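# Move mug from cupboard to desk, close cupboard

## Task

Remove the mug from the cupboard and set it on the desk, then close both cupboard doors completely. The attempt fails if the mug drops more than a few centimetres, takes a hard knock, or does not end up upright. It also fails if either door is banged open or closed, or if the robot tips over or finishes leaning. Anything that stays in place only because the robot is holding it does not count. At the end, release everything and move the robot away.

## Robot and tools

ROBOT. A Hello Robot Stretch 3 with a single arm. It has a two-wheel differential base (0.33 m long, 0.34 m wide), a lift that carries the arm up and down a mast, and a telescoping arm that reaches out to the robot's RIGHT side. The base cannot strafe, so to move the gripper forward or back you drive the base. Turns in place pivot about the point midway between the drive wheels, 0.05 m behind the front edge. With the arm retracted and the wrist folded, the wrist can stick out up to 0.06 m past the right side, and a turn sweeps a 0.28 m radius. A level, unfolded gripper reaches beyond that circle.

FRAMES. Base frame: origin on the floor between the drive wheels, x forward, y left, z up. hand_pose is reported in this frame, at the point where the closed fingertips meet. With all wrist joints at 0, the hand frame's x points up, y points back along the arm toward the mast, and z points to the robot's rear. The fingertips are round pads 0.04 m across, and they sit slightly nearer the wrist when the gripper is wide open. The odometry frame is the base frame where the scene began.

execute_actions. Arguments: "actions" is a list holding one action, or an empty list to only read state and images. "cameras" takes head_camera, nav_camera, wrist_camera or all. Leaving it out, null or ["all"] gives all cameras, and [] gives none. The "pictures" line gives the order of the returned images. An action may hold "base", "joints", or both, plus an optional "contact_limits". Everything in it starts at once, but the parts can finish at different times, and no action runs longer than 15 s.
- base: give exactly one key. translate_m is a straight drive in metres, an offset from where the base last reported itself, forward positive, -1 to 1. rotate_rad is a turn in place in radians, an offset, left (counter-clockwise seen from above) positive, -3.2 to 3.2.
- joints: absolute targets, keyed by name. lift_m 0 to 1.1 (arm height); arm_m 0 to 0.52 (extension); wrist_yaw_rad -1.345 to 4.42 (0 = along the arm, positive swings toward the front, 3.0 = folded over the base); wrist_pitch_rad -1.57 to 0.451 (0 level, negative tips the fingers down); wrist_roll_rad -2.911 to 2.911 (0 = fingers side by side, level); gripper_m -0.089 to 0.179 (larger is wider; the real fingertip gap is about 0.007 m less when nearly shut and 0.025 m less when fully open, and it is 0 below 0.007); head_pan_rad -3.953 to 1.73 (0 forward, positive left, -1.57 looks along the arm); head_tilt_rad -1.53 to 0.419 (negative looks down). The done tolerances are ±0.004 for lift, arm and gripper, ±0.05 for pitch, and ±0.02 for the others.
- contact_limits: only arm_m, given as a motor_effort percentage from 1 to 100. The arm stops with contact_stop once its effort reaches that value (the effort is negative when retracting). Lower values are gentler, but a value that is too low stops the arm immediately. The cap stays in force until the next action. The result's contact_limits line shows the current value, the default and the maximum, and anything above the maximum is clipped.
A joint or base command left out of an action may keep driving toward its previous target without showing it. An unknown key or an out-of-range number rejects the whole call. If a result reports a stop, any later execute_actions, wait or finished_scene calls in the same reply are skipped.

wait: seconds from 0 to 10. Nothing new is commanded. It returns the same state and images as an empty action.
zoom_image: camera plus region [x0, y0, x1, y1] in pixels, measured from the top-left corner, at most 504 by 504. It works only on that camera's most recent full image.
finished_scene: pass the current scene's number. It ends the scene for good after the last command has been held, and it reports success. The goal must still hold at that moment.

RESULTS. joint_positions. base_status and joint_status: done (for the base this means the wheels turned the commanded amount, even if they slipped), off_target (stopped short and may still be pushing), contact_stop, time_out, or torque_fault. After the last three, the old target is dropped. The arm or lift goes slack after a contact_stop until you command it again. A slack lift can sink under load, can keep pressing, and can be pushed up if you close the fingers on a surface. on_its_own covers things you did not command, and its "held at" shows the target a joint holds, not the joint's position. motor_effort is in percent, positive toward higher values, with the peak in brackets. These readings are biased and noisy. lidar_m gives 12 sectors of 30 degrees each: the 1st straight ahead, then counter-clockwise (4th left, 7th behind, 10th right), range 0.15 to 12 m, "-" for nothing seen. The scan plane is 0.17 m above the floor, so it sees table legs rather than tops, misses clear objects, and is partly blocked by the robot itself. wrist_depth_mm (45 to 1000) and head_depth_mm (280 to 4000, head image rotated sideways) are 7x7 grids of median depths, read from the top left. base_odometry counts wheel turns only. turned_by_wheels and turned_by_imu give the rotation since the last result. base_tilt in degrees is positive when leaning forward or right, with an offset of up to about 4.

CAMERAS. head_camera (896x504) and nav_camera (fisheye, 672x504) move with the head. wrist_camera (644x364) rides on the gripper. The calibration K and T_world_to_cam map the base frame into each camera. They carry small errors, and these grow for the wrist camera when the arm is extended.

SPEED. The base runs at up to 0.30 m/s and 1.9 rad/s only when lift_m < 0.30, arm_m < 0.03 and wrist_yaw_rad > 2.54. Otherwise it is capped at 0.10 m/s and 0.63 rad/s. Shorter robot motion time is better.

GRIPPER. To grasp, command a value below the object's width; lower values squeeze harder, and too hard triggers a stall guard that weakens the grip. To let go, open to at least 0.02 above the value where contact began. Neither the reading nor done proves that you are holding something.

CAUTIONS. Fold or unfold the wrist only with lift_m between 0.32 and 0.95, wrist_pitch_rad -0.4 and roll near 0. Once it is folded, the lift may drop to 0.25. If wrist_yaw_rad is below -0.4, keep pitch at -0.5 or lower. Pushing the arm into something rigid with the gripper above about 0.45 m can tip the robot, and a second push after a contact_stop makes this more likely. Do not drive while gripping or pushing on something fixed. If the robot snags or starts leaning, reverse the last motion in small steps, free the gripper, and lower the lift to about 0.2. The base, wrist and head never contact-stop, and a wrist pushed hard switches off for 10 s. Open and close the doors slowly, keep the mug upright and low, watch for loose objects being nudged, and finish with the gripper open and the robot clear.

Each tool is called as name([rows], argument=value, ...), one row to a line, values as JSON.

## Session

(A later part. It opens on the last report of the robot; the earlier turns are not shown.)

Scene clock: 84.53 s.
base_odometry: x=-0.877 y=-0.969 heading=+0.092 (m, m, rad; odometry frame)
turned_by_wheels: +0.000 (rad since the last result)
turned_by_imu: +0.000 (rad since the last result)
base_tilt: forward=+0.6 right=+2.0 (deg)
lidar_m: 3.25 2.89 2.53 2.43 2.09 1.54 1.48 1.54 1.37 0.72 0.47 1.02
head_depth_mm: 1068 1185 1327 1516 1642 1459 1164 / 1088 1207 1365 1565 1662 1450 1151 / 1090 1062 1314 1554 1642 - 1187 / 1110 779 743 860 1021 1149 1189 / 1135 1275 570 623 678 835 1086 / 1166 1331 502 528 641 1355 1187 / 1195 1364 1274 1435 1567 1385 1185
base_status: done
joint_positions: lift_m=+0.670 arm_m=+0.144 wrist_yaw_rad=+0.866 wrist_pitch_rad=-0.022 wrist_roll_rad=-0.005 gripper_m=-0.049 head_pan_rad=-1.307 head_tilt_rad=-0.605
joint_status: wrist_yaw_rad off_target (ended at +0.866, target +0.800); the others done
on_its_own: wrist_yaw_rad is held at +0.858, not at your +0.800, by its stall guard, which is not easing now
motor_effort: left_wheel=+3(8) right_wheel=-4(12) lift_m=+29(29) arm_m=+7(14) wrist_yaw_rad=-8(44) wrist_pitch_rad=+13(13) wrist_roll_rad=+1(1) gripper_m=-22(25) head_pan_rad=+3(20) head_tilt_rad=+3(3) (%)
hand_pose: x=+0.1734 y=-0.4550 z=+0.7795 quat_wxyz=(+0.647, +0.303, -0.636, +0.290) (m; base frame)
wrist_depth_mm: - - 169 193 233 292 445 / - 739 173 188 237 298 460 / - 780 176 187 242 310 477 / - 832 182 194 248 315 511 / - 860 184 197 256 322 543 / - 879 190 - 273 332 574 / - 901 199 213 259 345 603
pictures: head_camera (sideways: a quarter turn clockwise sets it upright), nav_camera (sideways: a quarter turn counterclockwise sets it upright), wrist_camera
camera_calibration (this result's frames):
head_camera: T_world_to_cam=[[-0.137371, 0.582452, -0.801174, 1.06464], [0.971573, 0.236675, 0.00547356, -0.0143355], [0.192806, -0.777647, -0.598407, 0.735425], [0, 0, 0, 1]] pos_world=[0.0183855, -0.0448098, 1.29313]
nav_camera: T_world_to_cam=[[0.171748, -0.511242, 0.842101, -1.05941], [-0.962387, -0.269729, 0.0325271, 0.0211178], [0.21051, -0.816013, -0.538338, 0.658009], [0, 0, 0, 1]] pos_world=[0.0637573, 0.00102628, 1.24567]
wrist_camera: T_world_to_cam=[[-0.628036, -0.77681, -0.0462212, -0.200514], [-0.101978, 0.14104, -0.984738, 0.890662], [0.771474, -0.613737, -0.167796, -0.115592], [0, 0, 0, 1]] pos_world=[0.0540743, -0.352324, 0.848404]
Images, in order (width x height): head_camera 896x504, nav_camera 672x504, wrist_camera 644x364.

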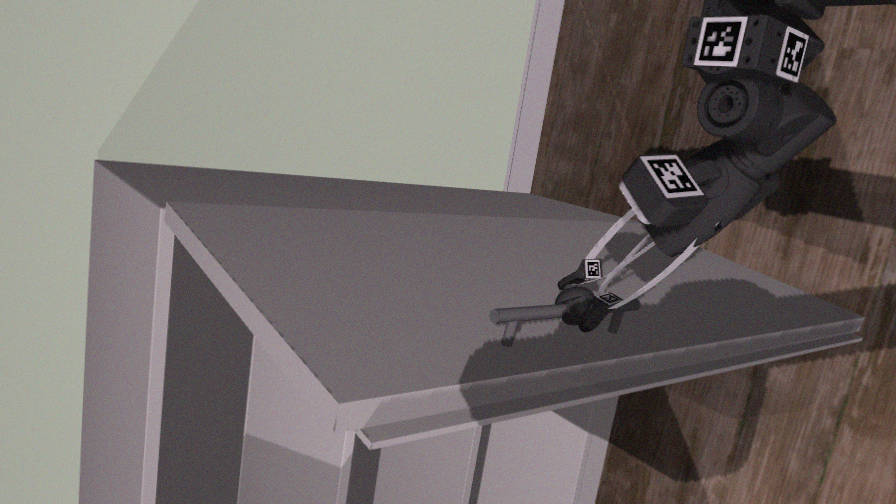

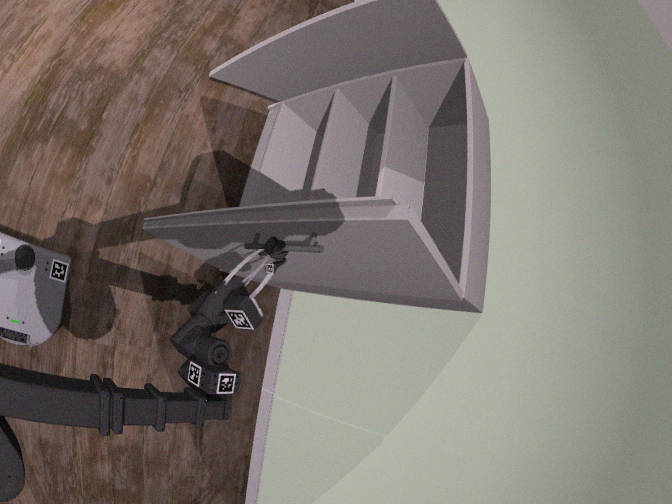

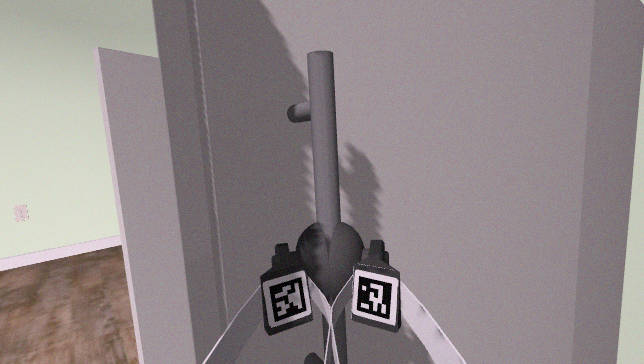

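execute_actions([
  {"base":{"translate_m":-0.06},"joints":{"arm_m":0.175,"wrist_yaw_rad":0.98}},
], cameras=[])

execute_actions([
  {"joints":{"gripper_m":0.045}},
], cameras=[])

execute_actions([
  {"base":{"translate_m":-0.05},"joints":{"arm_m":0.14}},
], cameras=["wrist_camera"])

execute_actions([
  {"joints":{"arm_m":0,"wrist_yaw_rad":1.8}},
], cameras=[])

execute_actions([
  {"base":{"translate_m":0.45},"joints":{"head_pan_rad":-1.5}},
])

Scene clock: 86.40 s.
base_odometry: x=-0.937 y=-0.974 heading=+0.092 (m, m, rad; odometry frame)
turned_by_wheels: +0.000 (rad since the last result)
turned_by_imu: +0.000 (rad since the last result)
base_tilt: forward=+0.6 right=+2.0 (deg)
lidar_m: 2.99 2.94 2.53 2.44 2.02 1.48 1.42 1.48 1.36 0.88 0.47 1.08
head_depth_mm: 1064 1184 1325 1513 1637 - 1187 / 1088 1212 1363 1560 1656 - 1185 / 1109 1223 1392 1614 1698 - 1189 / 1106 855 918 1065 1215 1323 1190 / 1139 841 648 717 747 906 1116 / 1160 1328 526 553 633 1297 1189 / 1194 1364 1211 1337 1562 1381 1186
base_status: done
joint_positions: lift_m=+0.670 arm_m=+0.174 wrist_yaw_rad=+0.998 wrist_pitch_rad=-0.021 wrist_roll_rad=-0.005 gripper_m=-0.049 head_pan_rad=-1.307 head_tilt_rad=-0.605
joint_status: all done
on_its_own: wrist_yaw_rad is at rest, and its effort (-19) is outside its rest range (-12 to +12)
motor_effort: left_wheel=+4(5) right_wheel=-4(7) lift_m=+29(28) arm_m=+8(8) wrist_yaw_rad=-19(28) wrist_pitch_rad=+13(13) wrist_roll_rad=+1(1) gripper_m=-23(23) head_pan_rad=+2(5) head_tilt_rad=+4(3) (%)
hand_pose: x=+0.1935 y=-0.4578 z=+0.7796 quat_wxyz=(+0.626, +0.344, -0.615, +0.333) (m; base frame)
wrist_depth_mm: - - 171 195 229 278 357 / - - 173 189 233 289 374 / - - 180 191 241 299 383 / - - 184 195 245 303 423 / - - 186 198 250 313 442 / - - 196 - 266 320 458 / - - 203 209 256 329 478
pictures: none
No camera images: the call's "cameras" was empty. Leave "cameras" out to get every camera's image.

Scene clock: 87.83 s.
base_odometry: x=-0.937 y=-0.974 heading=+0.092 (m, m, rad; odometry frame)
turned_by_wheels: +0.000 (rad since the last result)
turned_by_imu: +0.000 (rad since the last result)
base_tilt: forward=+0.6 right=+2.1 (deg)
lidar_m: 2.99 2.95 2.52 2.43 2.02 1.48 1.42 1.47 1.37 0.88 0.47 1.08
head_depth_mm: 1064 1179 1327 1505 1643 - 1185 / 1087 1217 1371 1562 1650 - 1187 / 1111 1223 1391 1616 1702 - 1188 / 1107 854 921 1060 1287 1325 1185 / 1137 836 650 718 785 897 1118 / 1162 1329 527 553 632 1291 1181 / 1190 1366 1209 1337 1567 1377 1186
base_status: not commanded
joint_positions: lift_m=+0.670 arm_m=+0.175 wrist_yaw_rad=+0.983 wrist_pitch_rad=-0.021 wrist_roll_rad=-0.005 gripper_m=+0.045 head_pan_rad=-1.307 head_tilt_rad=-0.605
joint_status: all done
motor_effort: left_wheel=+3(4) right_wheel=-3(4) lift_m=+30(28) arm_m=+6(8) wrist_yaw_rad=-2(20) wrist_pitch_rad=+13(12) wrist_roll_rad=+0(1) gripper_m=+0(95) head_pan_rad=+4(4) head_tilt_rad=+3(4) (%)
hand_pose: x=+0.1914 y=-0.4613 z=+0.7796 quat_wxyz=(+0.629, +0.340, -0.618, +0.328) (m; base frame)
wrist_depth_mm: - - 170 197 234 292 411 / - 828 174 193 239 297 424 / - - 179 197 243 305 437 / - - 181 199 249 319 449 / - - 188 204 264 323 472 / - - 198 221 - 335 493 / - - 197 213 266 358 530
pictures: none
No camera images: the call's "cameras" was empty. Leave "cameras" out to get every camera's image.

Scene clock: 89.27 s.
base_odometry: x=-0.987 y=-0.979 heading=+0.092 (m, m, rad; odometry frame)
turned_by_wheels: +0.000 (rad since the last result)
turned_by_imu: +0.000 (rad since the last result)
base_tilt: forward=+0.5 right=+2.1 (deg)
lidar_m: 3.00 3.00 2.53 2.44 1.94 1.42 1.37 1.42 1.37 1.10 0.50 1.13
head_depth_mm: 1061 1185 1324 1506 1636 1451 1163 / 1090 1211 1364 1564 1659 1443 1141 / 1115 1243 1403 1614 1650 - 1176 / 1113 1049 1189 1374 1543 1337 1181 / 1134 794 789 871 979 1096 1164 / 1157 891 610 644 693 825 1137 / 1190 1365 525 551 694 1381 1184
base_status: done
joint_positions: lift_m=+0.670 arm_m=+0.140 wrist_yaw_rad=+0.983 wrist_pitch_rad=-0.021 wrist_roll_rad=-0.005 gripper_m=+0.045 head_pan_rad=-1.307 head_tilt_rad=-0.605
joint_status: all done
motor_effort: left_wheel=+2(2) right_wheel=-1(7) lift_m=+29(28) arm_m=-6(8) wrist_yaw_rad=-3(3) wrist_pitch_rad=+13(12) wrist_roll_rad=+0(0) gripper_m=+0(0) head_pan_rad=+3(3) head_tilt_rad=+3(3) (%)
hand_pose: x=+0.1913 y=-0.4274 z=+0.7796 quat_wxyz=(+0.629, +0.339, -0.618, +0.328) (m; base frame)
wrist_depth_mm: - - 232 254 300 374 522 / - - 235 250 308 385 546 / - - 241 253 316 393 553 / - - 250 261 320 403 579 / - - 255 268 345 418 610 / - - - 273 - 426 630 / - - 268 263 342 463 669
pictures: wrist_camera
camera_calibration (this result's frames):
wrist_camera: T_world_to_cam=[[-0.533679, -0.844424, -0.0462075, -0.214744], [-0.117254, 0.127995, -0.984819, 0.886122], [0.837519, -0.520159, -0.16732, -0.0854393], [0, 0, 0, 1]] pos_world=[0.0608539, -0.339196, 0.848452]
Images, in order (width x height): wrist_camera 644x364.

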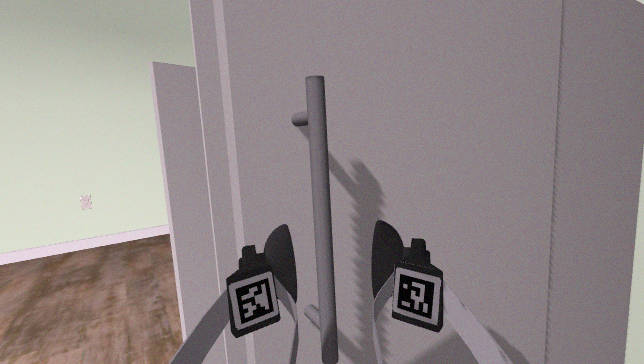

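Scene clock: 91.53 s.
base_odometry: x=-0.987 y=-0.979 heading=+0.092 (m, m, rad; odometry frame)
turned_by_wheels: +0.000 (rad since the last result)
turned_by_imu: +0.000 (rad since the last result)
base_tilt: forward=+0.6 right=+1.9 (deg)
lidar_m: 3.01 2.99 2.52 2.44 1.94 1.42 1.37 1.42 1.36 1.10 0.50 1.13
head_depth_mm: 1065 1184 1325 1511 1636 1377 1182 / 1089 1214 1369 1554 1654 1380 1208 / 1118 1245 1411 1613 1654 1378 1212 / 1112 1050 1193 1374 1528 1381 1184 / 1132 797 789 870 977 1104 1159 / 1162 891 608 644 694 827 1142 / 1190 1371 525 551 694 1383 1186
base_status: not commanded
joint_positions: lift_m=+0.670 arm_m=+0.002 wrist_yaw_rad=+1.798 wrist_pitch_rad=-0.021 wrist_roll_rad=-0.005 gripper_m=+0.045 head_pan_rad=-1.307 head_tilt_rad=-0.605
joint_status: all done
joint sent to its limit — the command would take arm_m past its lower limit, so that joint was sent only as far as its limit.
motor_effort: left_wheel=+3(2) right_wheel=-1(1) lift_m=+29(29) arm_m=-7(7) wrist_yaw_rad=+3(4) wrist_pitch_rad=+13(13) wrist_roll_rad=+0(0) gripper_m=+0(0) head_pan_rad=+4(4) head_tilt_rad=+3(3) (%)
hand_pose: x=+0.2278 y=-0.0895 z=+0.7796 quat_wxyz=(+0.448, +0.557, -0.433, +0.550) (m; base frame)
wrist_depth_mm: - - - - - - - / - - - - - - 846 / - - - - - - 890 / - - - - - - 874 / - - - - - - 912 / - - - - - - 925 / - - - - - 963 959
pictures: none
No camera images: the call's "cameras" was empty. Leave "cameras" out to get every camera's image.

Scene clock: 97.50 s.
base_odometry: x=-0.539 y=-0.937 heading=+0.092 (m, m, rad; odometry frame)
turned_by_wheels: +0.000 (rad since the last result)
turned_by_imu: +0.002 (rad since the last result)
base_tilt: forward=+0.6 right=+2.0 (deg)
lidar_m: 2.93 2.56 2.52 2.43 2.54 1.88 1.82 1.87 0.42 0.55 0.93 0.73
head_depth_mm: 1086 1156 560 533 549 1321 1187 / 1078 888 969 946 871 803 1029 / 1080 1213 1158 1337 1420 1384 1226 / 1081 1218 1120 1335 1458 1382 1186 / 1082 1225 1155 1339 1503 1385 1189 / 1086 1237 1158 1341 1497 1388 1185 / 1093 1244 1154 1336 1504 1382 1184
base_status: done
joint_positions: lift_m=+0.670 arm_m=+0.002 wrist_yaw_rad=+1.798 wrist_pitch_rad=-0.021 wrist_roll_rad=-0.005 gripper_m=+0.045 head_pan_rad=-1.493 head_tilt_rad=-0.605
joint_status: all done
motor_effort: left_wheel=+2(6) right_wheel=-1(2) lift_m=+28(29) arm_m=-6(7) wrist_yaw_rad=+2(1) wrist_pitch_rad=+13(13) wrist_roll_rad=+0(0) gripper_m=+0(0) head_pan_rad=-4(14) head_tilt_rad=+3(3) (%)
hand_pose: x=+0.2278 y=-0.0895 z=+0.7796 quat_wxyz=(+0.448, +0.557, -0.433, +0.550) (m; base frame)
wrist_depth_mm: - - - - - - - / - - - - - - - / - - - - - - - / - - - - - - - / - - - - - - - / - - - - - - - / - - - - - - -
pictures: head_camera (sideways: a quarter turn clockwise sets it upright), nav_camera (sideways: a quarter turn counterclockwise sets it upright), wrist_camera
camera_calibration (this result's frames):
head_camera: T_world_to_cam=[[-0.0274321, 0.597803, -0.801173, 1.06397], [0.998571, 0.0531582, 0.00547356, -0.0145002], [0.0458611, -0.799878, -0.598407, 0.736322], [0, 0, 0, 1]] pos_world=[0.009898, -0.046308, 1.29313]
nav_camera: T_world_to_cam=[[0.0743694, -0.534168, 0.842101, -1.05881], [-0.995647, -0.0873406, 0.0325271, 0.0213207], [0.0561747, -0.840855, -0.538338, 0.658951], [0, 0, 0, 1]] pos_world=[0.0629549, -0.00964038, 1.24567]
wrist_camera: T_world_to_cam=[[0.248715, -0.967474, -0.0462075, -0.0992491], [-0.173566, 0.00241599, -0.984819, 0.848743], [0.952898, 0.25296, -0.16732, 0.102675], [0, 0, 0, 1]] pos_world=[0.074159, -0.124044, 0.848452]
Images, in order (width x height): head_camera 896x504, nav_camera 672x504, wrist_camera 644x364.

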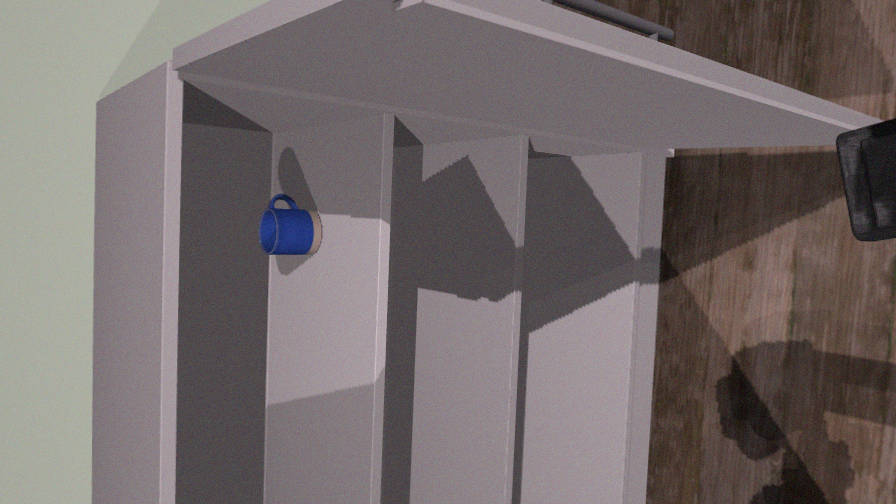

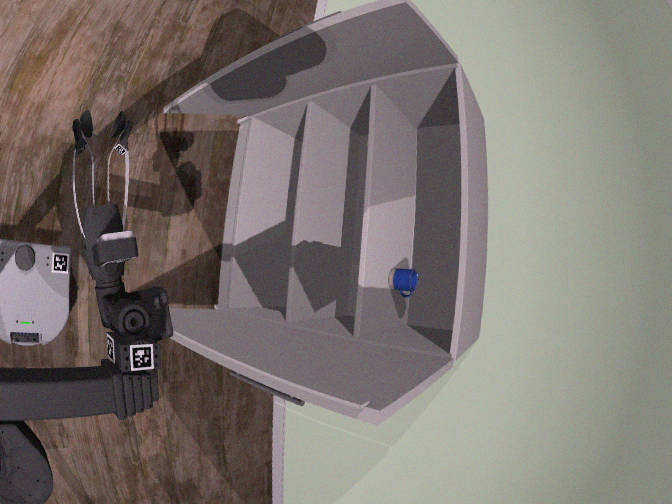

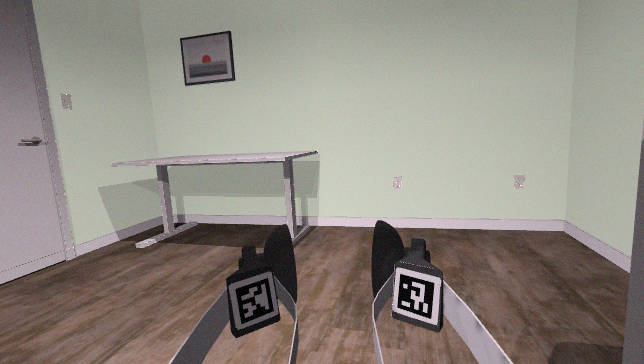

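execute_actions([
  {"base":{"rotate_rad":-0.82},"joints":{"lift_m":0.72,"wrist_yaw_rad":1.5}},
], cameras=[])

execute_actions([
  {"base":{"translate_m":0.445},"joints":{"wrist_yaw_rad":1.1}},
], cameras=["nav_camera"])

execute_actions([
  {"base":{"rotate_rad":0.54},"joints":{"wrist_yaw_rad":0,"gripper_m":0.16,"head_pan_rad":-1.57,"arm_m":0.08}},
])

Scene clock: 100.07 s.
base_odometry: x=-0.539 y=-0.937 heading=-0.728 (m, m, rad; odometry frame)
turned_by_wheels: -0.820 (rad since the last result)
turned_by_imu: -0.832 (rad since the last result)
base_tilt: forward=+0.6 right=+2.0 (deg)
lidar_m: 0.73 2.52 2.56 2.86 2.44 2.44 2.15 1.82 1.82 1.56 0.42 1.29
head_depth_mm: 1741 1897 2083 2057 1654 1384 1214 / 1838 2044 2273 2065 1660 1381 1237 / 1677 1905 2171 2061 1646 1380 1237 / 1528 1710 1949 2049 1658 1384 1191 / 1396 1553 1744 1922 1649 1380 1216 / 1293 1422 1574 1764 1655 1317 974 / 1199 1311 1435 1550 547 882 1185
base_status: done
joint_positions: lift_m=+0.720 arm_m=+0.002 wrist_yaw_rad=+1.502 wrist_pitch_rad=-0.020 wrist_roll_rad=-0.005 gripper_m=+0.045 head_pan_rad=-1.493 head_tilt_rad=-0.605
joint_status: all done
motor_effort: left_wheel=+3(6) right_wheel=-4(8) lift_m=+58(61) arm_m=-6(5) wrist_yaw_rad=-3(3) wrist_pitch_rad=+12(12) wrist_roll_rad=+1(0) gripper_m=+0(1) head_pan_rad=-4(2) head_tilt_rad=+4(4) (%)
hand_pose: x=+0.2337 y=-0.1646 z=+0.8289 quat_wxyz=(+0.523, +0.487, -0.510, +0.479) (m; base frame)
wrist_depth_mm: - - - - - 967 582 / - - 964 - 957 956 830 / - - 815 - - - 879 / - - 811 - - 803 777 / - - 824 - - - 875 / - - 736 - - 911 882 / - - 875 - - 764 668
pictures: none
No camera images: the call's "cameras" was empty. Leave "cameras" out to get every camera's image.

Scene clock: 105.93 s.
base_odometry: x=-0.206 y=-1.233 heading=-0.727 (m, m, rad; odometry frame)
turned_by_wheels: +0.000 (rad since the last result)
turned_by_imu: +0.002 (rad since the last result)
base_tilt: forward=+0.5 right=+2.0 (deg)
lidar_m: 0.37 0.31 2.40 2.99 2.76 2.76 2.51 2.13 0.44 0.51 0.85 0.90
head_depth_mm: 1566 1833 507 537 601 678 777 / 1389 1595 547 604 682 788 893 / 1252 1399 605 685 791 934 1140 / 1139 1228 688 797 939 1151 1212 / 1049 740 781 873 1049 1251 1242 / 964 706 916 872 1077 1194 1137 / 895 706 1019 853 990 941 1095
base_status: done
joint_positions: lift_m=+0.720 arm_m=+0.002 wrist_yaw_rad=+1.103 wrist_pitch_rad=-0.020 wrist_roll_rad=-0.005 gripper_m=+0.045 head_pan_rad=-1.493 head_tilt_rad=-0.605
joint_status: all done
motor_effort: left_wheel=+3(8) right_wheel=-4(4) lift_m=+58(58) arm_m=-6(7) wrist_yaw_rad=-4(3) wrist_pitch_rad=+12(12) wrist_roll_rad=+1(0) gripper_m=+0(0) head_pan_rad=-1(2) head_tilt_rad=+3(3) (%)
hand_pose: x=+0.2068 y=-0.2624 z=+0.8289 quat_wxyz=(+0.608, +0.376, -0.597, +0.365) (m; base frame)
wrist_depth_mm: - 499 433 441 472 490 511 / 466 593 763 792 743 677 638 / 460 625 888 838 770 702 635 / 460 599 846 844 776 678 623 / 454 563 591 511 523 463 437 / 448 607 798 887 - 737 608 / 437 603 713 720 672 699 647
pictures: nav_camera (sideways: a quarter turn counterclockwise sets it upright)
camera_calibration (this result's frames):
nav_camera: T_world_to_cam=[[0.0742703, -0.534181, 0.842101, -1.05881], [-0.995664, -0.0871559, 0.0325271, 0.0213207], [0.0560187, -0.840865, -0.538338, 0.658951], [0, 0, 0, 1]] pos_world=[0.0629531, -0.00965094, 1.24567]
Images, in order (width x height): nav_camera 672x504.

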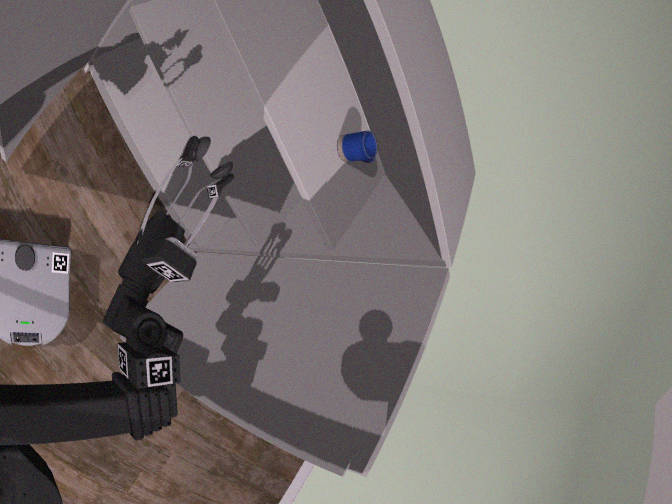

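Scene clock: 107.77 s.
base_odometry: x=-0.206 y=-1.233 heading=-0.188 (m, m, rad; odometry frame)
turned_by_wheels: +0.540 (rad since the last result)
turned_by_imu: +0.548 (rad since the last result)
base_tilt: forward=+0.6 right=+2.0 (deg)
lidar_m: 0.31 2.40 3.02 2.76 2.75 2.48 2.12 0.44 0.51 0.88 0.87 0.36
head_depth_mm: 934 707 777 828 894 925 - / 911 705 941 907 1039 1177 - / 883 704 1061 872 1076 - - / 859 706 1011 871 1047 1193 1145 / 837 703 1015 874 1016 1171 1144 / 814 704 994 873 991 967 1140 / 791 706 963 874 766 942 1115
base_status: done
joint_positions: lift_m=+0.720 arm_m=+0.080 wrist_yaw_rad=+0.003 wrist_pitch_rad=-0.020 wrist_roll_rad=-0.005 gripper_m=+0.160 head_pan_rad=-1.563 head_tilt_rad=-0.605
joint_status: all done
motor_effort: left_wheel=-3(7) right_wheel=+5(8) lift_m=+58(58) arm_m=+5(3) wrist_yaw_rad=-3(5) wrist_pitch_rad=+12(12) wrist_roll_rad=+1(1) gripper_m=+0(96) head_pan_rad=-1(11) head_tilt_rad=+4(3) (%)
hand_pose: x=-0.0207 y=-0.4802 z=+0.8289 quat_wxyz=(+0.709, +0.008, -0.705, -0.006) (m; base frame)
wrist_depth_mm: 396 412 425 444 463 400 312 / 560 586 635 662 637 421 325 / 571 602 635 686 656 425 329 / 567 613 671 670 672 436 335 / 577 566 528 489 486 419 336 / 364 - 340 329 341 359 318 / 274 266 284 690 672 476 347
pictures: head_camera (sideways: a quarter turn clockwise sets it upright), nav_camera (sideways: a quarter turn counterclockwise sets it upright), wrist_camera
camera_calibration (this result's frames):
head_camera: T_world_to_cam=[[0.0145698, 0.598248, -0.801178, 1.06372], [0.99984, -0.0170198, 0.00547377, -0.0145082], [-0.0103612, -0.80113, -0.5984, 0.736656], [0, 0, 0, 1]] pos_world=[0.00664026, -0.0464604, 1.29313]
nav_camera: T_world_to_cam=[[0.0367157, -0.538062, 0.842106, -1.05859], [-0.999321, -0.0172832, 0.0325272, 0.021343], [-0.00294736, -0.842728, -0.538331, 0.659302], [0, 0, 0, 1]] pos_world=[0.0621386, -0.0136053, 1.24567]
wrist_camera: T_world_to_cam=[[-0.998552, -0.0275744, -0.0461829, 0.0123742], [0.0409242, 0.167714, -0.984986, 0.939101], [0.0349059, -0.98545, -0.166342, -0.168012], [0, 0, 0, 1]] pos_world=[-0.020211, -0.322727, 0.897625]
Images, in order (width x height): head_camera 896x504, nav_camera 672x504, wrist_camera 644x364.

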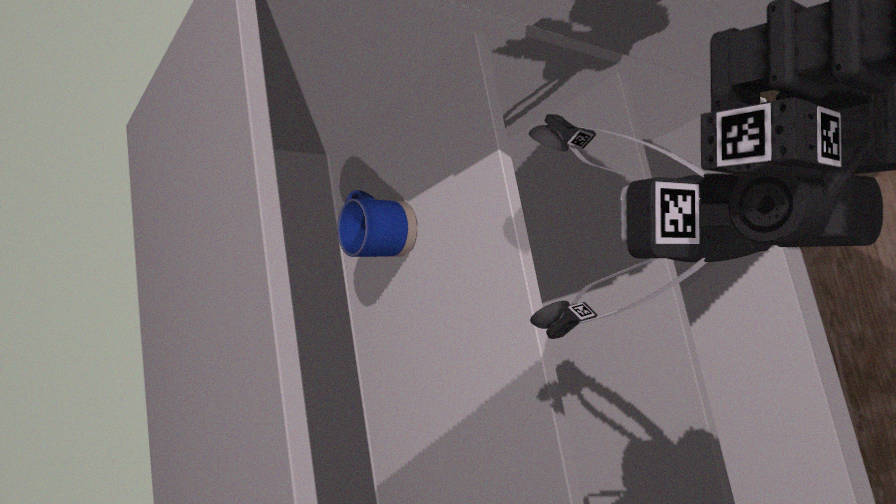

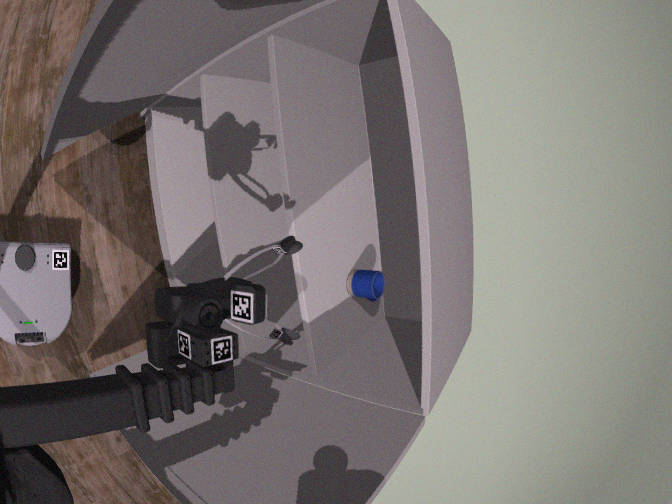

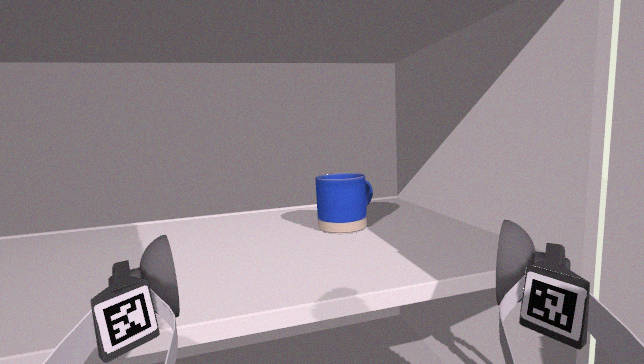

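execute_actions([
  {"base":{"translate_m":-0.012},"joints":{"wrist_pitch_rad":-0.15,"arm_m":0.38}},
], cameras=["wrist_camera","head_camera"])

Scene clock: 111.33 s.
base_odometry: x=-0.218 y=-1.231 heading=-0.188 (m, m, rad; odometry frame)
turned_by_wheels: +0.000 (rad since the last result)
turned_by_imu: +0.000 (rad since the last result)
base_tilt: forward=+0.6 right=+2.0 (deg)
lidar_m: 0.32 2.41 3.04 2.76 2.76 2.47 2.12 0.43 0.50 0.86 0.89 0.37
head_depth_mm: 936 707 757 811 857 867 - / 912 704 918 903 - 1249 1162 / 885 702 1057 - 1046 1247 1188 / 860 702 1034 856 1045 1201 1157 / 836 705 1015 869 1018 1168 1147 / 816 705 996 871 991 965 1139 / 794 704 966 870 991 944 1118
base_status: done
joint_positions: lift_m=+0.720 arm_m=+0.380 wrist_yaw_rad=+0.002 wrist_pitch_rad=-0.165 wrist_roll_rad=-0.005 gripper_m=+0.160 head_pan_rad=-1.563 head_tilt_rad=-0.605
joint_status: all done
motor_effort: left_wheel=-3(8) right_wheel=+5(6) lift_m=+58(58) arm_m=+6(7) wrist_yaw_rad=-3(3) wrist_pitch_rad=+9(11) wrist_roll_rad=+0(1) gripper_m=+0(0) head_pan_rad=-2(3) head_tilt_rad=+3(3) (%)
hand_pose: x=-0.0211 y=-0.7733 z=+0.7924 quat_wxyz=(+0.707, +0.059, -0.703, -0.058) (m; base frame)
wrist_depth_mm: 301 319 339 361 387 292 221 / 312 331 352 375 397 306 224 / 322 344 368 392 412 306 227 / 335 361 385 189 396 313 232 / 337 338 321 190 278 291 236 / 248 - 233 201 216 217 211 / 201 179 183 180 176 173 162
pictures: head_camera (sideways: a quarter turn clockwise sets it upright), wrist_camera
camera_calibration (this result's frames):
head_camera: T_world_to_cam=[[0.0145845, 0.598248, -0.801178, 1.06372], [0.99984, -0.0170442, 0.00547377, -0.0145082], [-0.0103808, -0.80113, -0.598401, 0.736656], [0, 0, 0, 1]] pos_world=[0.00663913, -0.0464604, 1.29313]
wrist_camera: T_world_to_cam=[[-0.998599, -0.0193292, -0.0492518, 0.0110596], [0.0409197, 0.307952, -0.950521, 1.03339], [0.03354, -0.951205, -0.30673, -0.325213], [0, 0, 0, 1]] pos_world=[-0.0203341, -0.627365, 0.883048]
Images, in order (width x height): head_camera 896x504, wrist_camera 644x364.

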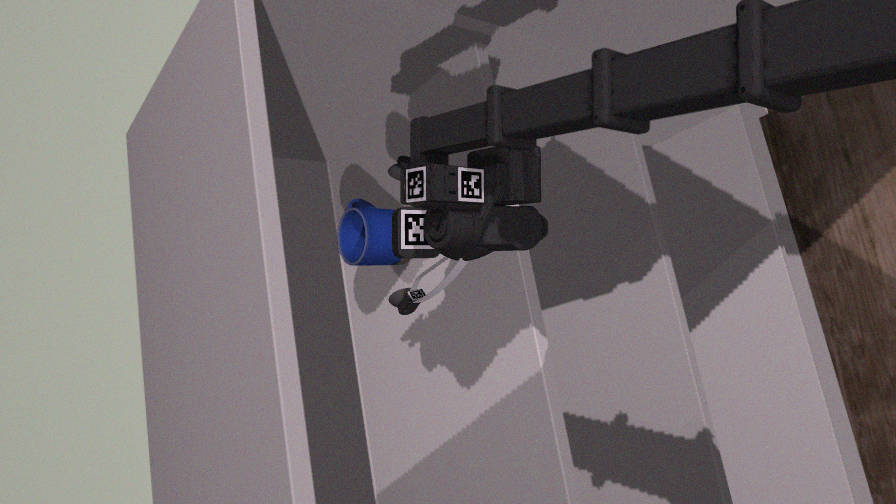

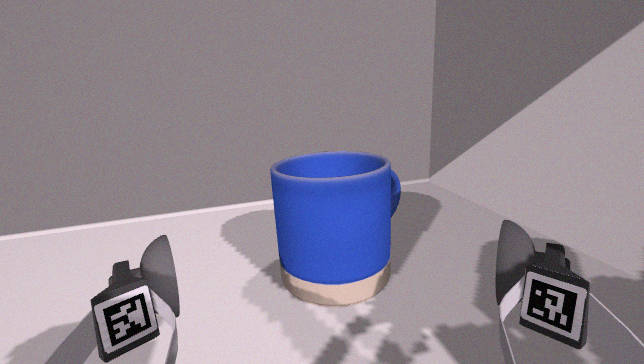

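Centre y≈-0.836.

execute_actions([
  {"joints":{"arm_m":0.452}},
], cameras=["wrist_camera"])

execute_actions([
  {"joints":{"gripper_m":0.01}},
], cameras=[])

execute_actions([
  {"joints":{"lift_m":0.745}},
], cameras=["wrist_camera","head_camera"])

Scene clock: 113.30 s.
base_odometry: x=-0.218 y=-1.231 heading=-0.188 (m, m, rad; odometry frame)
turned_by_wheels: +0.000 (rad since the last result)
turned_by_imu: +0.000 (rad since the last result)
base_tilt: forward=+0.6 right=+2.1 (deg)
lidar_m: 0.32 2.42 3.01 2.76 2.76 2.46 2.11 0.43 0.50 0.86 0.89 0.37
head_depth_mm: 940 706 757 812 856 866 - / 911 706 912 906 - 1244 1184 / 887 704 1070 - 1074 1244 1187 / 862 702 1037 842 1047 1196 1167 / 840 703 1019 875 1019 1166 1148 / 817 705 1000 876 992 966 1139 / 795 704 966 873 993 943 1119
base_status: not commanded
joint_positions: lift_m=+0.720 arm_m=+0.452 wrist_yaw_rad=+0.002 wrist_pitch_rad=-0.165 wrist_roll_rad=-0.005 gripper_m=+0.160 head_pan_rad=-1.563 head_tilt_rad=-0.605
joint_status: all done
motor_effort: left_wheel=-3(3) right_wheel=+5(5) lift_m=+58(58) arm_m=+5(8) wrist_yaw_rad=-2(2) wrist_pitch_rad=+9(9) wrist_roll_rad=+0(0) gripper_m=+0(0) head_pan_rad=-2(2) head_tilt_rad=+3(3) (%)
hand_pose: x=-0.0211 y=-0.8453 z=+0.7924 quat_wxyz=(+0.707, +0.059, -0.703, -0.058) (m; base frame)
wrist_depth_mm: 246 259 274 295 316 270 204 / 255 272 285 306 335 279 207 / 264 283 299 320 346 285 210 / 278 291 309 183 361 293 216 / 286 297 295 112 170 273 218 / 245 - 223 115 132 218 207 / 201 178 178 122 141 172 163
pictures: wrist_camera
camera_calibration (this result's frames):
wrist_camera: T_world_to_cam=[[-0.998599, -0.0193292, -0.0492516, 0.00966773], [0.0409194, 0.307955, -0.950521, 1.05556], [0.03354, -0.951205, -0.306733, -0.3937], [0, 0, 0, 1]] pos_world=[-0.0203341, -0.699367, 0.883048]
Images, in order (width x height): wrist_camera 644x364.

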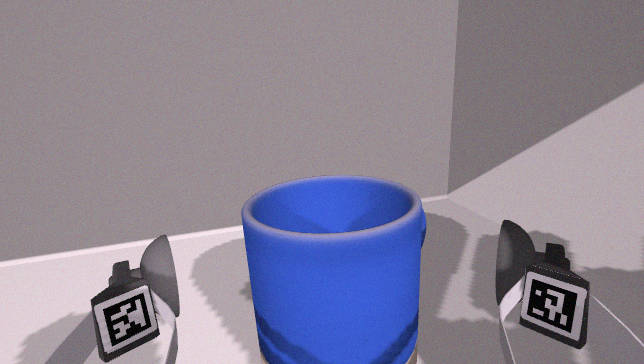

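Scene clock: 115.30 s.
base_odometry: x=-0.218 y=-1.231 heading=-0.188 (m, m, rad; odometry frame)
turned_by_wheels: +0.000 (rad since the last result)
turned_by_imu: +0.000 (rad since the last result)
base_tilt: forward=+0.6 right=+2.1 (deg)
lidar_m: 0.32 2.41 3.04 2.76 2.76 2.46 2.11 0.43 0.50 0.85 0.89 0.37
head_depth_mm: 940 704 757 811 854 865 - / 912 706 912 903 - 1239 1186 / 887 705 1071 - 1077 1247 1190 / 864 704 1046 843 1048 1194 1165 / 838 704 1010 872 1018 1174 1146 / 817 704 996 873 996 967 1141 / 794 704 967 870 990 944 1115
base_status: not commanded
joint_positions: lift_m=+0.720 arm_m=+0.452 wrist_yaw_rad=+0.002 wrist_pitch_rad=-0.168 wrist_roll_rad=-0.005 gripper_m=+0.011 head_pan_rad=-1.563 head_tilt_rad=-0.605
joint_status: all done
motor_effort: left_wheel=-3(3) right_wheel=+5(5) lift_m=+57(58) arm_m=+5(6) wrist_yaw_rad=-2(3) wrist_pitch_rad=+11(11) wrist_roll_rad=+0(0) gripper_m=-27(100) head_pan_rad=-3(2) head_tilt_rad=+4(3) (%)
hand_pose: x=-0.0211 y=-0.8452 z=+0.7916 quat_wxyz=(+0.707, +0.060, -0.702, -0.059) (m; base frame)
wrist_depth_mm: 248 258 276 296 316 270 203 / 255 271 286 308 333 277 207 / 265 278 298 323 344 281 210 / 272 289 310 181 361 291 213 / 284 297 276 172 120 272 219 / 244 239 122 110 117 218 205 / 191 187 169 117 131 167 168
pictures: none
No camera images: the call's "cameras" was empty. Leave "cameras" out to get every camera's image.

Scene clock: 116.30 s.
base_odometry: x=-0.218 y=-1.231 heading=-0.188 (m, m, rad; odometry frame)
turned_by_wheels: +0.000 (rad since the last result)
turned_by_imu: +0.000 (rad since the last result)
base_tilt: forward=+0.6 right=+2.1 (deg)
lidar_m: 0.32 2.41 3.03 2.76 2.76 2.46 2.11 0.43 0.50 0.86 0.89 0.37
head_depth_mm: 940 706 756 813 852 - - / 913 703 909 898 - 1228 1186 / 887 704 1071 819 1073 1251 1189 / 860 704 1035 842 1048 1194 1167 / 838 705 1012 871 1019 1172 1147 / 815 704 995 871 991 965 1140 / 793 705 964 873 993 941 1116
base_status: not commanded
joint_positions: lift_m=+0.744 arm_m=+0.452 wrist_yaw_rad=+0.002 wrist_pitch_rad=-0.190 wrist_roll_rad=-0.005 gripper_m=+0.015 head_pan_rad=-1.563 head_tilt_rad=-0.605
joint_status: all done
motor_effort: left_wheel=-3(3) right_wheel=+5(5) lift_m=+62(63) arm_m=+6(4) wrist_yaw_rad=-2(2) wrist_pitch_rad=+24(25) wrist_roll_rad=+1(1) gripper_m=-25(27) head_pan_rad=-2(2) head_tilt_rad=+4(3) (%)
hand_pose: x=-0.0211 y=-0.8436 z=+0.8110 quat_wxyz=(+0.706, +0.068, -0.702, -0.067) (m; base frame)
wrist_depth_mm: 243 258 274 295 315 271 203 / 255 267 285 308 330 275 208 / 266 279 299 326 345 286 210 / 275 293 310 179 361 291 216 / 288 302 313 110 121 288 218 / 278 266 123 111 117 247 215 / 217 213 192 116 131 192 191
pictures: head_camera (sideways: a quarter turn clockwise sets it upright), wrist_camera
camera_calibration (this result's frames):
head_camera: T_world_to_cam=[[0.0145845, 0.598248, -0.801178, 1.06372], [0.99984, -0.0170443, 0.00547376, -0.0145082], [-0.0103809, -0.80113, -0.598401, 0.736656], [0, 0, 0, 1]] pos_world=[0.00663912, -0.0464604, 1.29313]
wrist_camera: T_world_to_cam=[[-0.998601, -0.0180747, -0.0496831, 0.0120218], [0.0408813, 0.33189, -0.942432, 1.08636], [0.0335236, -0.943145, -0.330687, -0.360149], [0, 0, 0, 1]] pos_world=[-0.0203335, -0.700009, 0.905325]
Images, in order (width x height): head_camera 896x504, wrist_camera 644x364.

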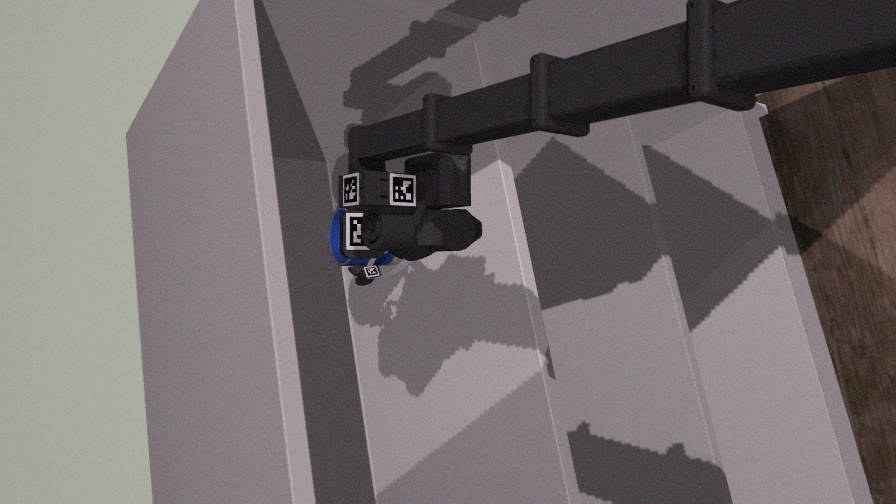

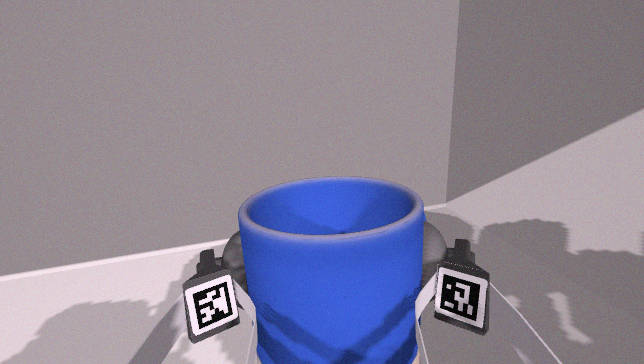

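execute_actions([
  {"joints":{"arm_m":0.0}},
], cameras=[])

execute_actions([
  {"base":{"rotate_rad":-0.6},"joints":{"wrist_yaw_rad":1.2}},
], cameras=[])

execute_actions([
  {"base":{"translate_m":-0.3},"joints":{"lift_m":0.4,"wrist_yaw_rad":1.6}},
], cameras=[])

execute_actions([
  {"base":{"rotate_rad":1.52},"joints":{"lift_m":0.29,"wrist_yaw_rad":2.6,"head_pan_rad":0,"head_tilt_rad":-0.9}},
])

Scene clock: 121.10 s.
base_odometry: x=-0.218 y=-1.231 heading=-0.188 (m, m, rad; odometry frame)
turned_by_wheels: +0.000 (rad since the last result)
turned_by_imu: +0.000 (rad since the last result)
base_tilt: forward=+0.5 right=+2.0 (deg)
lidar_m: 0.32 2.41 3.02 2.76 2.77 2.46 2.11 0.43 0.50 0.86 0.89 0.37
head_depth_mm: 941 708 759 813 872 928 972 / 912 704 915 898 1035 1189 1234 / 887 705 1056 874 1079 1198 - / 861 703 1048 870 904 551 1153 / 838 705 1014 871 1020 1183 1143 / 816 704 994 872 994 968 1138 / 795 706 967 871 991 942 1118
base_status: not commanded
joint_positions: lift_m=+0.744 arm_m=+0.002 wrist_yaw_rad=+0.002 wrist_pitch_rad=-0.191 wrist_roll_rad=-0.005 gripper_m=+0.021 head_pan_rad=-1.563 head_tilt_rad=-0.605
joint_status: all done
joint sent to its limit — the command would take arm_m past its lower limit, so that joint was sent only as far as its limit.
on_its_own: gripper_m is held at +0.020, not at your +0.010, by its stall guard, which is not easing now
motor_effort: left_wheel=-3(3) right_wheel=+5(5) lift_m=+62(61) arm_m=-7(5) wrist_yaw_rad=-1(2) wrist_pitch_rad=+24(24) wrist_roll_rad=+1(1) gripper_m=-23(24) head_pan_rad=-3(2) head_tilt_rad=+4(3) (%)
hand_pose: x=-0.0211 y=-0.3940 z=+0.8107 quat_wxyz=(+0.706, +0.069, -0.702, -0.067) (m; base frame)
wrist_depth_mm: 590 619 659 693 628 421 319 / 615 638 706 747 644 428 325 / 639 669 729 770 660 442 330 / 613 575 541 179 481 439 334 / 385 370 357 110 121 466 344 / 707 737 123 110 116 465 347 / 629 630 556 116 132 519 353
pictures: none
No camera images: the call's "cameras" was empty. Leave "cameras" out to get every camera's image.

Scene clock: 123.03 s.
base_odometry: x=-0.218 y=-1.231 heading=-0.788 (m, m, rad; odometry frame)
turned_by_wheels: -0.600 (rad since the last result)
turned_by_imu: -0.608 (rad since the last result)
base_tilt: forward=+0.5 right=+2.1 (deg)
lidar_m: 0.41 0.32 2.64 2.41 2.78 2.76 2.59 2.13 0.43 0.48 0.76 0.97
head_depth_mm: 1880 2063 2155 490 548 647 1211 / 1726 1988 502 537 614 716 803 / 1489 1704 534 597 692 824 974 / 1319 1477 580 669 792 973 1159 / 1182 1268 649 764 925 1172 1235 / 1071 1122 724 845 1020 1228 1159 / 979 705 825 873 1050 966 1067
base_status: done
joint_positions: lift_m=+0.744 arm_m=+0.002 wrist_yaw_rad=+1.197 wrist_pitch_rad=-0.191 wrist_roll_rad=-0.005 gripper_m=+0.021 head_pan_rad=-1.563 head_tilt_rad=-0.605
joint_status: all done
on_its_own: gripper_m is held at +0.020, not at your +0.010, by its stall guard, which is not easing now
motor_effort: left_wheel=+4(8) right_wheel=-4(7) lift_m=+62(62) arm_m=-6(7) wrist_yaw_rad=+4(4) wrist_pitch_rad=+24(24) wrist_roll_rad=+1(1) gripper_m=-23(23) head_pan_rad=-3(3) head_tilt_rad=+4(4) (%)
hand_pose: x=+0.2085 y=-0.2373 z=+0.8107 quat_wxyz=(+0.621, +0.452, -0.541, +0.342) (m; base frame)
wrist_depth_mm: 458 584 767 743 709 665 616 / 461 597 864 828 757 687 623 / 454 599 812 834 772 692 648 / 455 591 605 179 486 465 445 / 445 608 773 110 121 783 613 / 439 629 123 111 117 697 645 / 441 583 779 117 132 559 553
pictures: none
No camera images: the call's "cameras" was empty. Leave "cameras" out to get every camera's image.

Scene clock: 127.17 s.
base_odometry: x=-0.430 y=-1.018 heading=-0.787 (m, m, rad; odometry frame)
turned_by_wheels: +0.000 (rad since the last result)
turned_by_imu: -0.001 (rad since the last result)
base_tilt: forward=+0.6 right=+2.0 (deg)
lidar_m: 0.60 0.60 2.50 3.03 2.54 2.53 2.37 1.93 1.92 0.38 0.40 1.20
head_depth_mm: 1711 1883 2072 2046 1656 1383 1185 / 1828 2016 2255 2051 1654 1383 1182 / 1846 2074 2370 2062 1656 1380 1185 / 1634 1841 2067 2048 1660 1387 1184 / 1468 1620 1814 1949 1617 1294 923 / 1327 1450 1565 437 547 746 1115 / 1213 1314 1326 524 694 1036 1186
base_status: done
joint_positions: lift_m=+0.400 arm_m=+0.002 wrist_yaw_rad=+1.598 wrist_pitch_rad=-0.192 wrist_roll_rad=-0.005 gripper_m=+0.021 head_pan_rad=-1.563 head_tilt_rad=-0.605
joint_status: all done
on_its_own: gripper_m is held at +0.020, not at your +0.010, by its stall guard, which is not easing now
motor_effort: left_wheel=+4(5) right_wheel=-4(9) lift_m=+31(57) arm_m=-7(6) wrist_yaw_rad=+2(5) wrist_pitch_rad=+25(25) wrist_roll_rad=+0(0) gripper_m=-23(23) head_pan_rad=+0(2) head_tilt_rad=+3(4) (%)
hand_pose: x=+0.2255 y=-0.1405 z=+0.4665 quat_wxyz=(+0.541, +0.550, -0.441, +0.458) (m; base frame)
wrist_depth_mm: - 524 660 911 997 906 768 / - 549 667 994 - 915 792 / - - 705 - 960 830 632 / - - 655 179 - 990 816 / - - 609 110 121 887 831 / 992 - 123 110 117 692 661 / 790 776 692 116 132 667 571
pictures: none
No camera images: the call's "cameras" was empty. Leave "cameras" out to get every camera's image.

Scene clock: 129.97 s.
base_odometry: x=-0.430 y=-1.018 heading=+0.732 (m, m, rad; odometry frame)
turned_by_wheels: +1.520 (rad since the last result)
turned_by_imu: +1.540 (rad since the last result)
base_tilt: forward=+0.6 right=+2.0 (deg)
lidar_m: 3.05 2.56 2.53 2.44 1.95 1.92 0.41 0.38 1.21 0.64 0.60 2.50
head_depth_mm: 2503 2159 1809 1555 1371 1220 1102 / 2644 2168 1813 1554 1372 1225 1102 / 2666 2145 1798 1565 1371 1223 1103 / 2672 2147 1793 1562 1367 1221 1100 / 2647 2150 1799 1551 1367 1219 826 / 2653 2134 1797 1559 1365 1220 1096 / 2647 2145 1797 1553 1371 1217 1099
base_status: done
joint_positions: lift_m=+0.290 arm_m=+0.002 wrist_yaw_rad=+2.598 wrist_pitch_rad=-0.192 wrist_roll_rad=-0.005 gripper_m=+0.021 head_pan_rad=-0.007 head_tilt_rad=-0.889
joint_status: all done
on_its_own: gripper_m is held at +0.020, not at your +0.010, by its stall guard, which is not easing now
motor_effort: left_wheel=-3(9) right_wheel=+4(12) lift_m=+31(30) arm_m=-7(5) wrist_yaw_rad=+2(6) wrist_pitch_rad=+25(25) wrist_roll_rad=+0(0) gripper_m=-23(23) head_pan_rad=+4(34) head_tilt_rad=-6(33) (%)
hand_pose: x=+0.1065 y=+0.0642 z=+0.3565 quat_wxyz=(+0.255, +0.694, -0.123, +0.662) (m; base frame)
wrist_depth_mm: - - - - - - - / - - - - - - - / - - - - - - - / - - - 180 - - - / - - 869 110 121 934 900 / 807 791 123 110 117 712 686 / 624 604 553 117 132 554 561
pictures: head_camera (sideways: a quarter turn clockwise sets it upright), nav_camera (sideways: a quarter turn counterclockwise sets it upright), wrist_camera
camera_calibration (this result's frames):
head_camera: T_world_to_cam=[[-0.798284, 0.0246351, -0.601777, 0.808823], [0.032104, 0.999483, -0.00167132, 0.000697803], [0.601424, -0.0206536, -0.798663, 0.993384], [0, 0, 0, 1]] pos_world=[0.0482029, -0.000105888, 1.28011]
nav_camera: T_world_to_cam=[[0.752693, 0.0274262, 0.657801, -0.822735], [0.0114668, -0.999527, 0.0285531, 0.0203624], [0.658272, -0.0139488, -0.752651, 0.93405], [0, 0, 0, 1]] pos_world=[0.00417403, 0.0559461, 1.24363]
wrist_camera: T_world_to_cam=[[0.862918, -0.502892, -0.0497141, -0.0338572], [-0.208134, -0.264038, -0.941788, 0.416061], [0.460491, 0.823033, -0.332512, 0.183231], [0, 0, 0, 1]] pos_world=[0.0314363, -0.0579758, 0.451085]
Images, in order (width x height): head_camera 896x504, nav_camera 672x504, wrist_camera 644x364.

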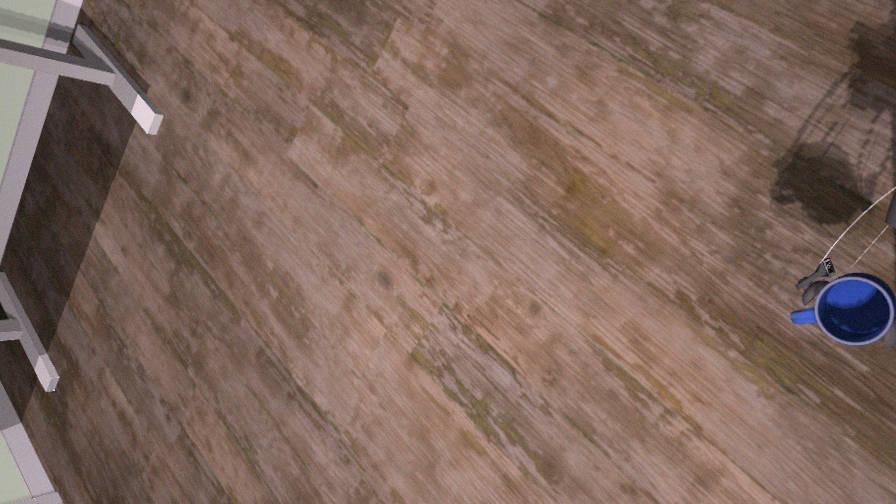

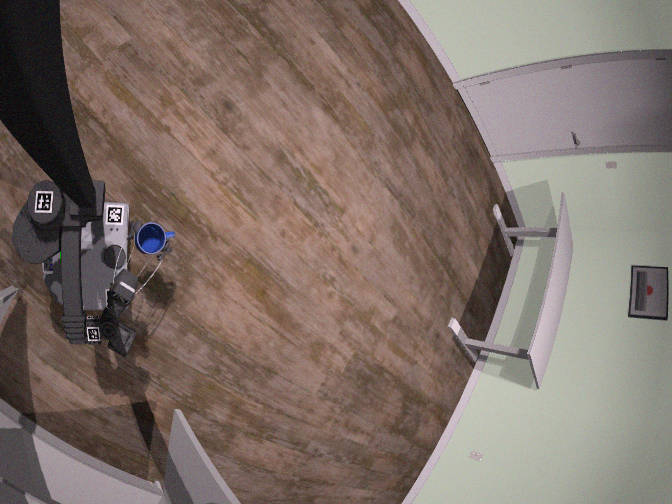

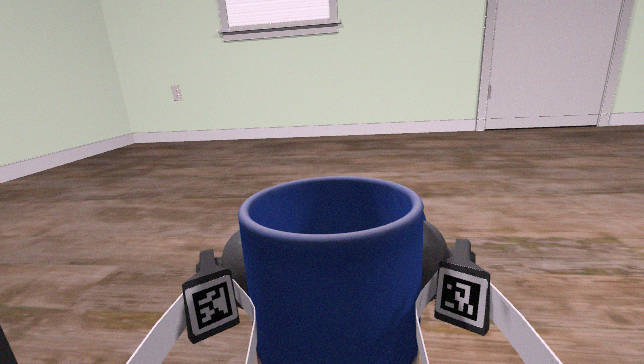

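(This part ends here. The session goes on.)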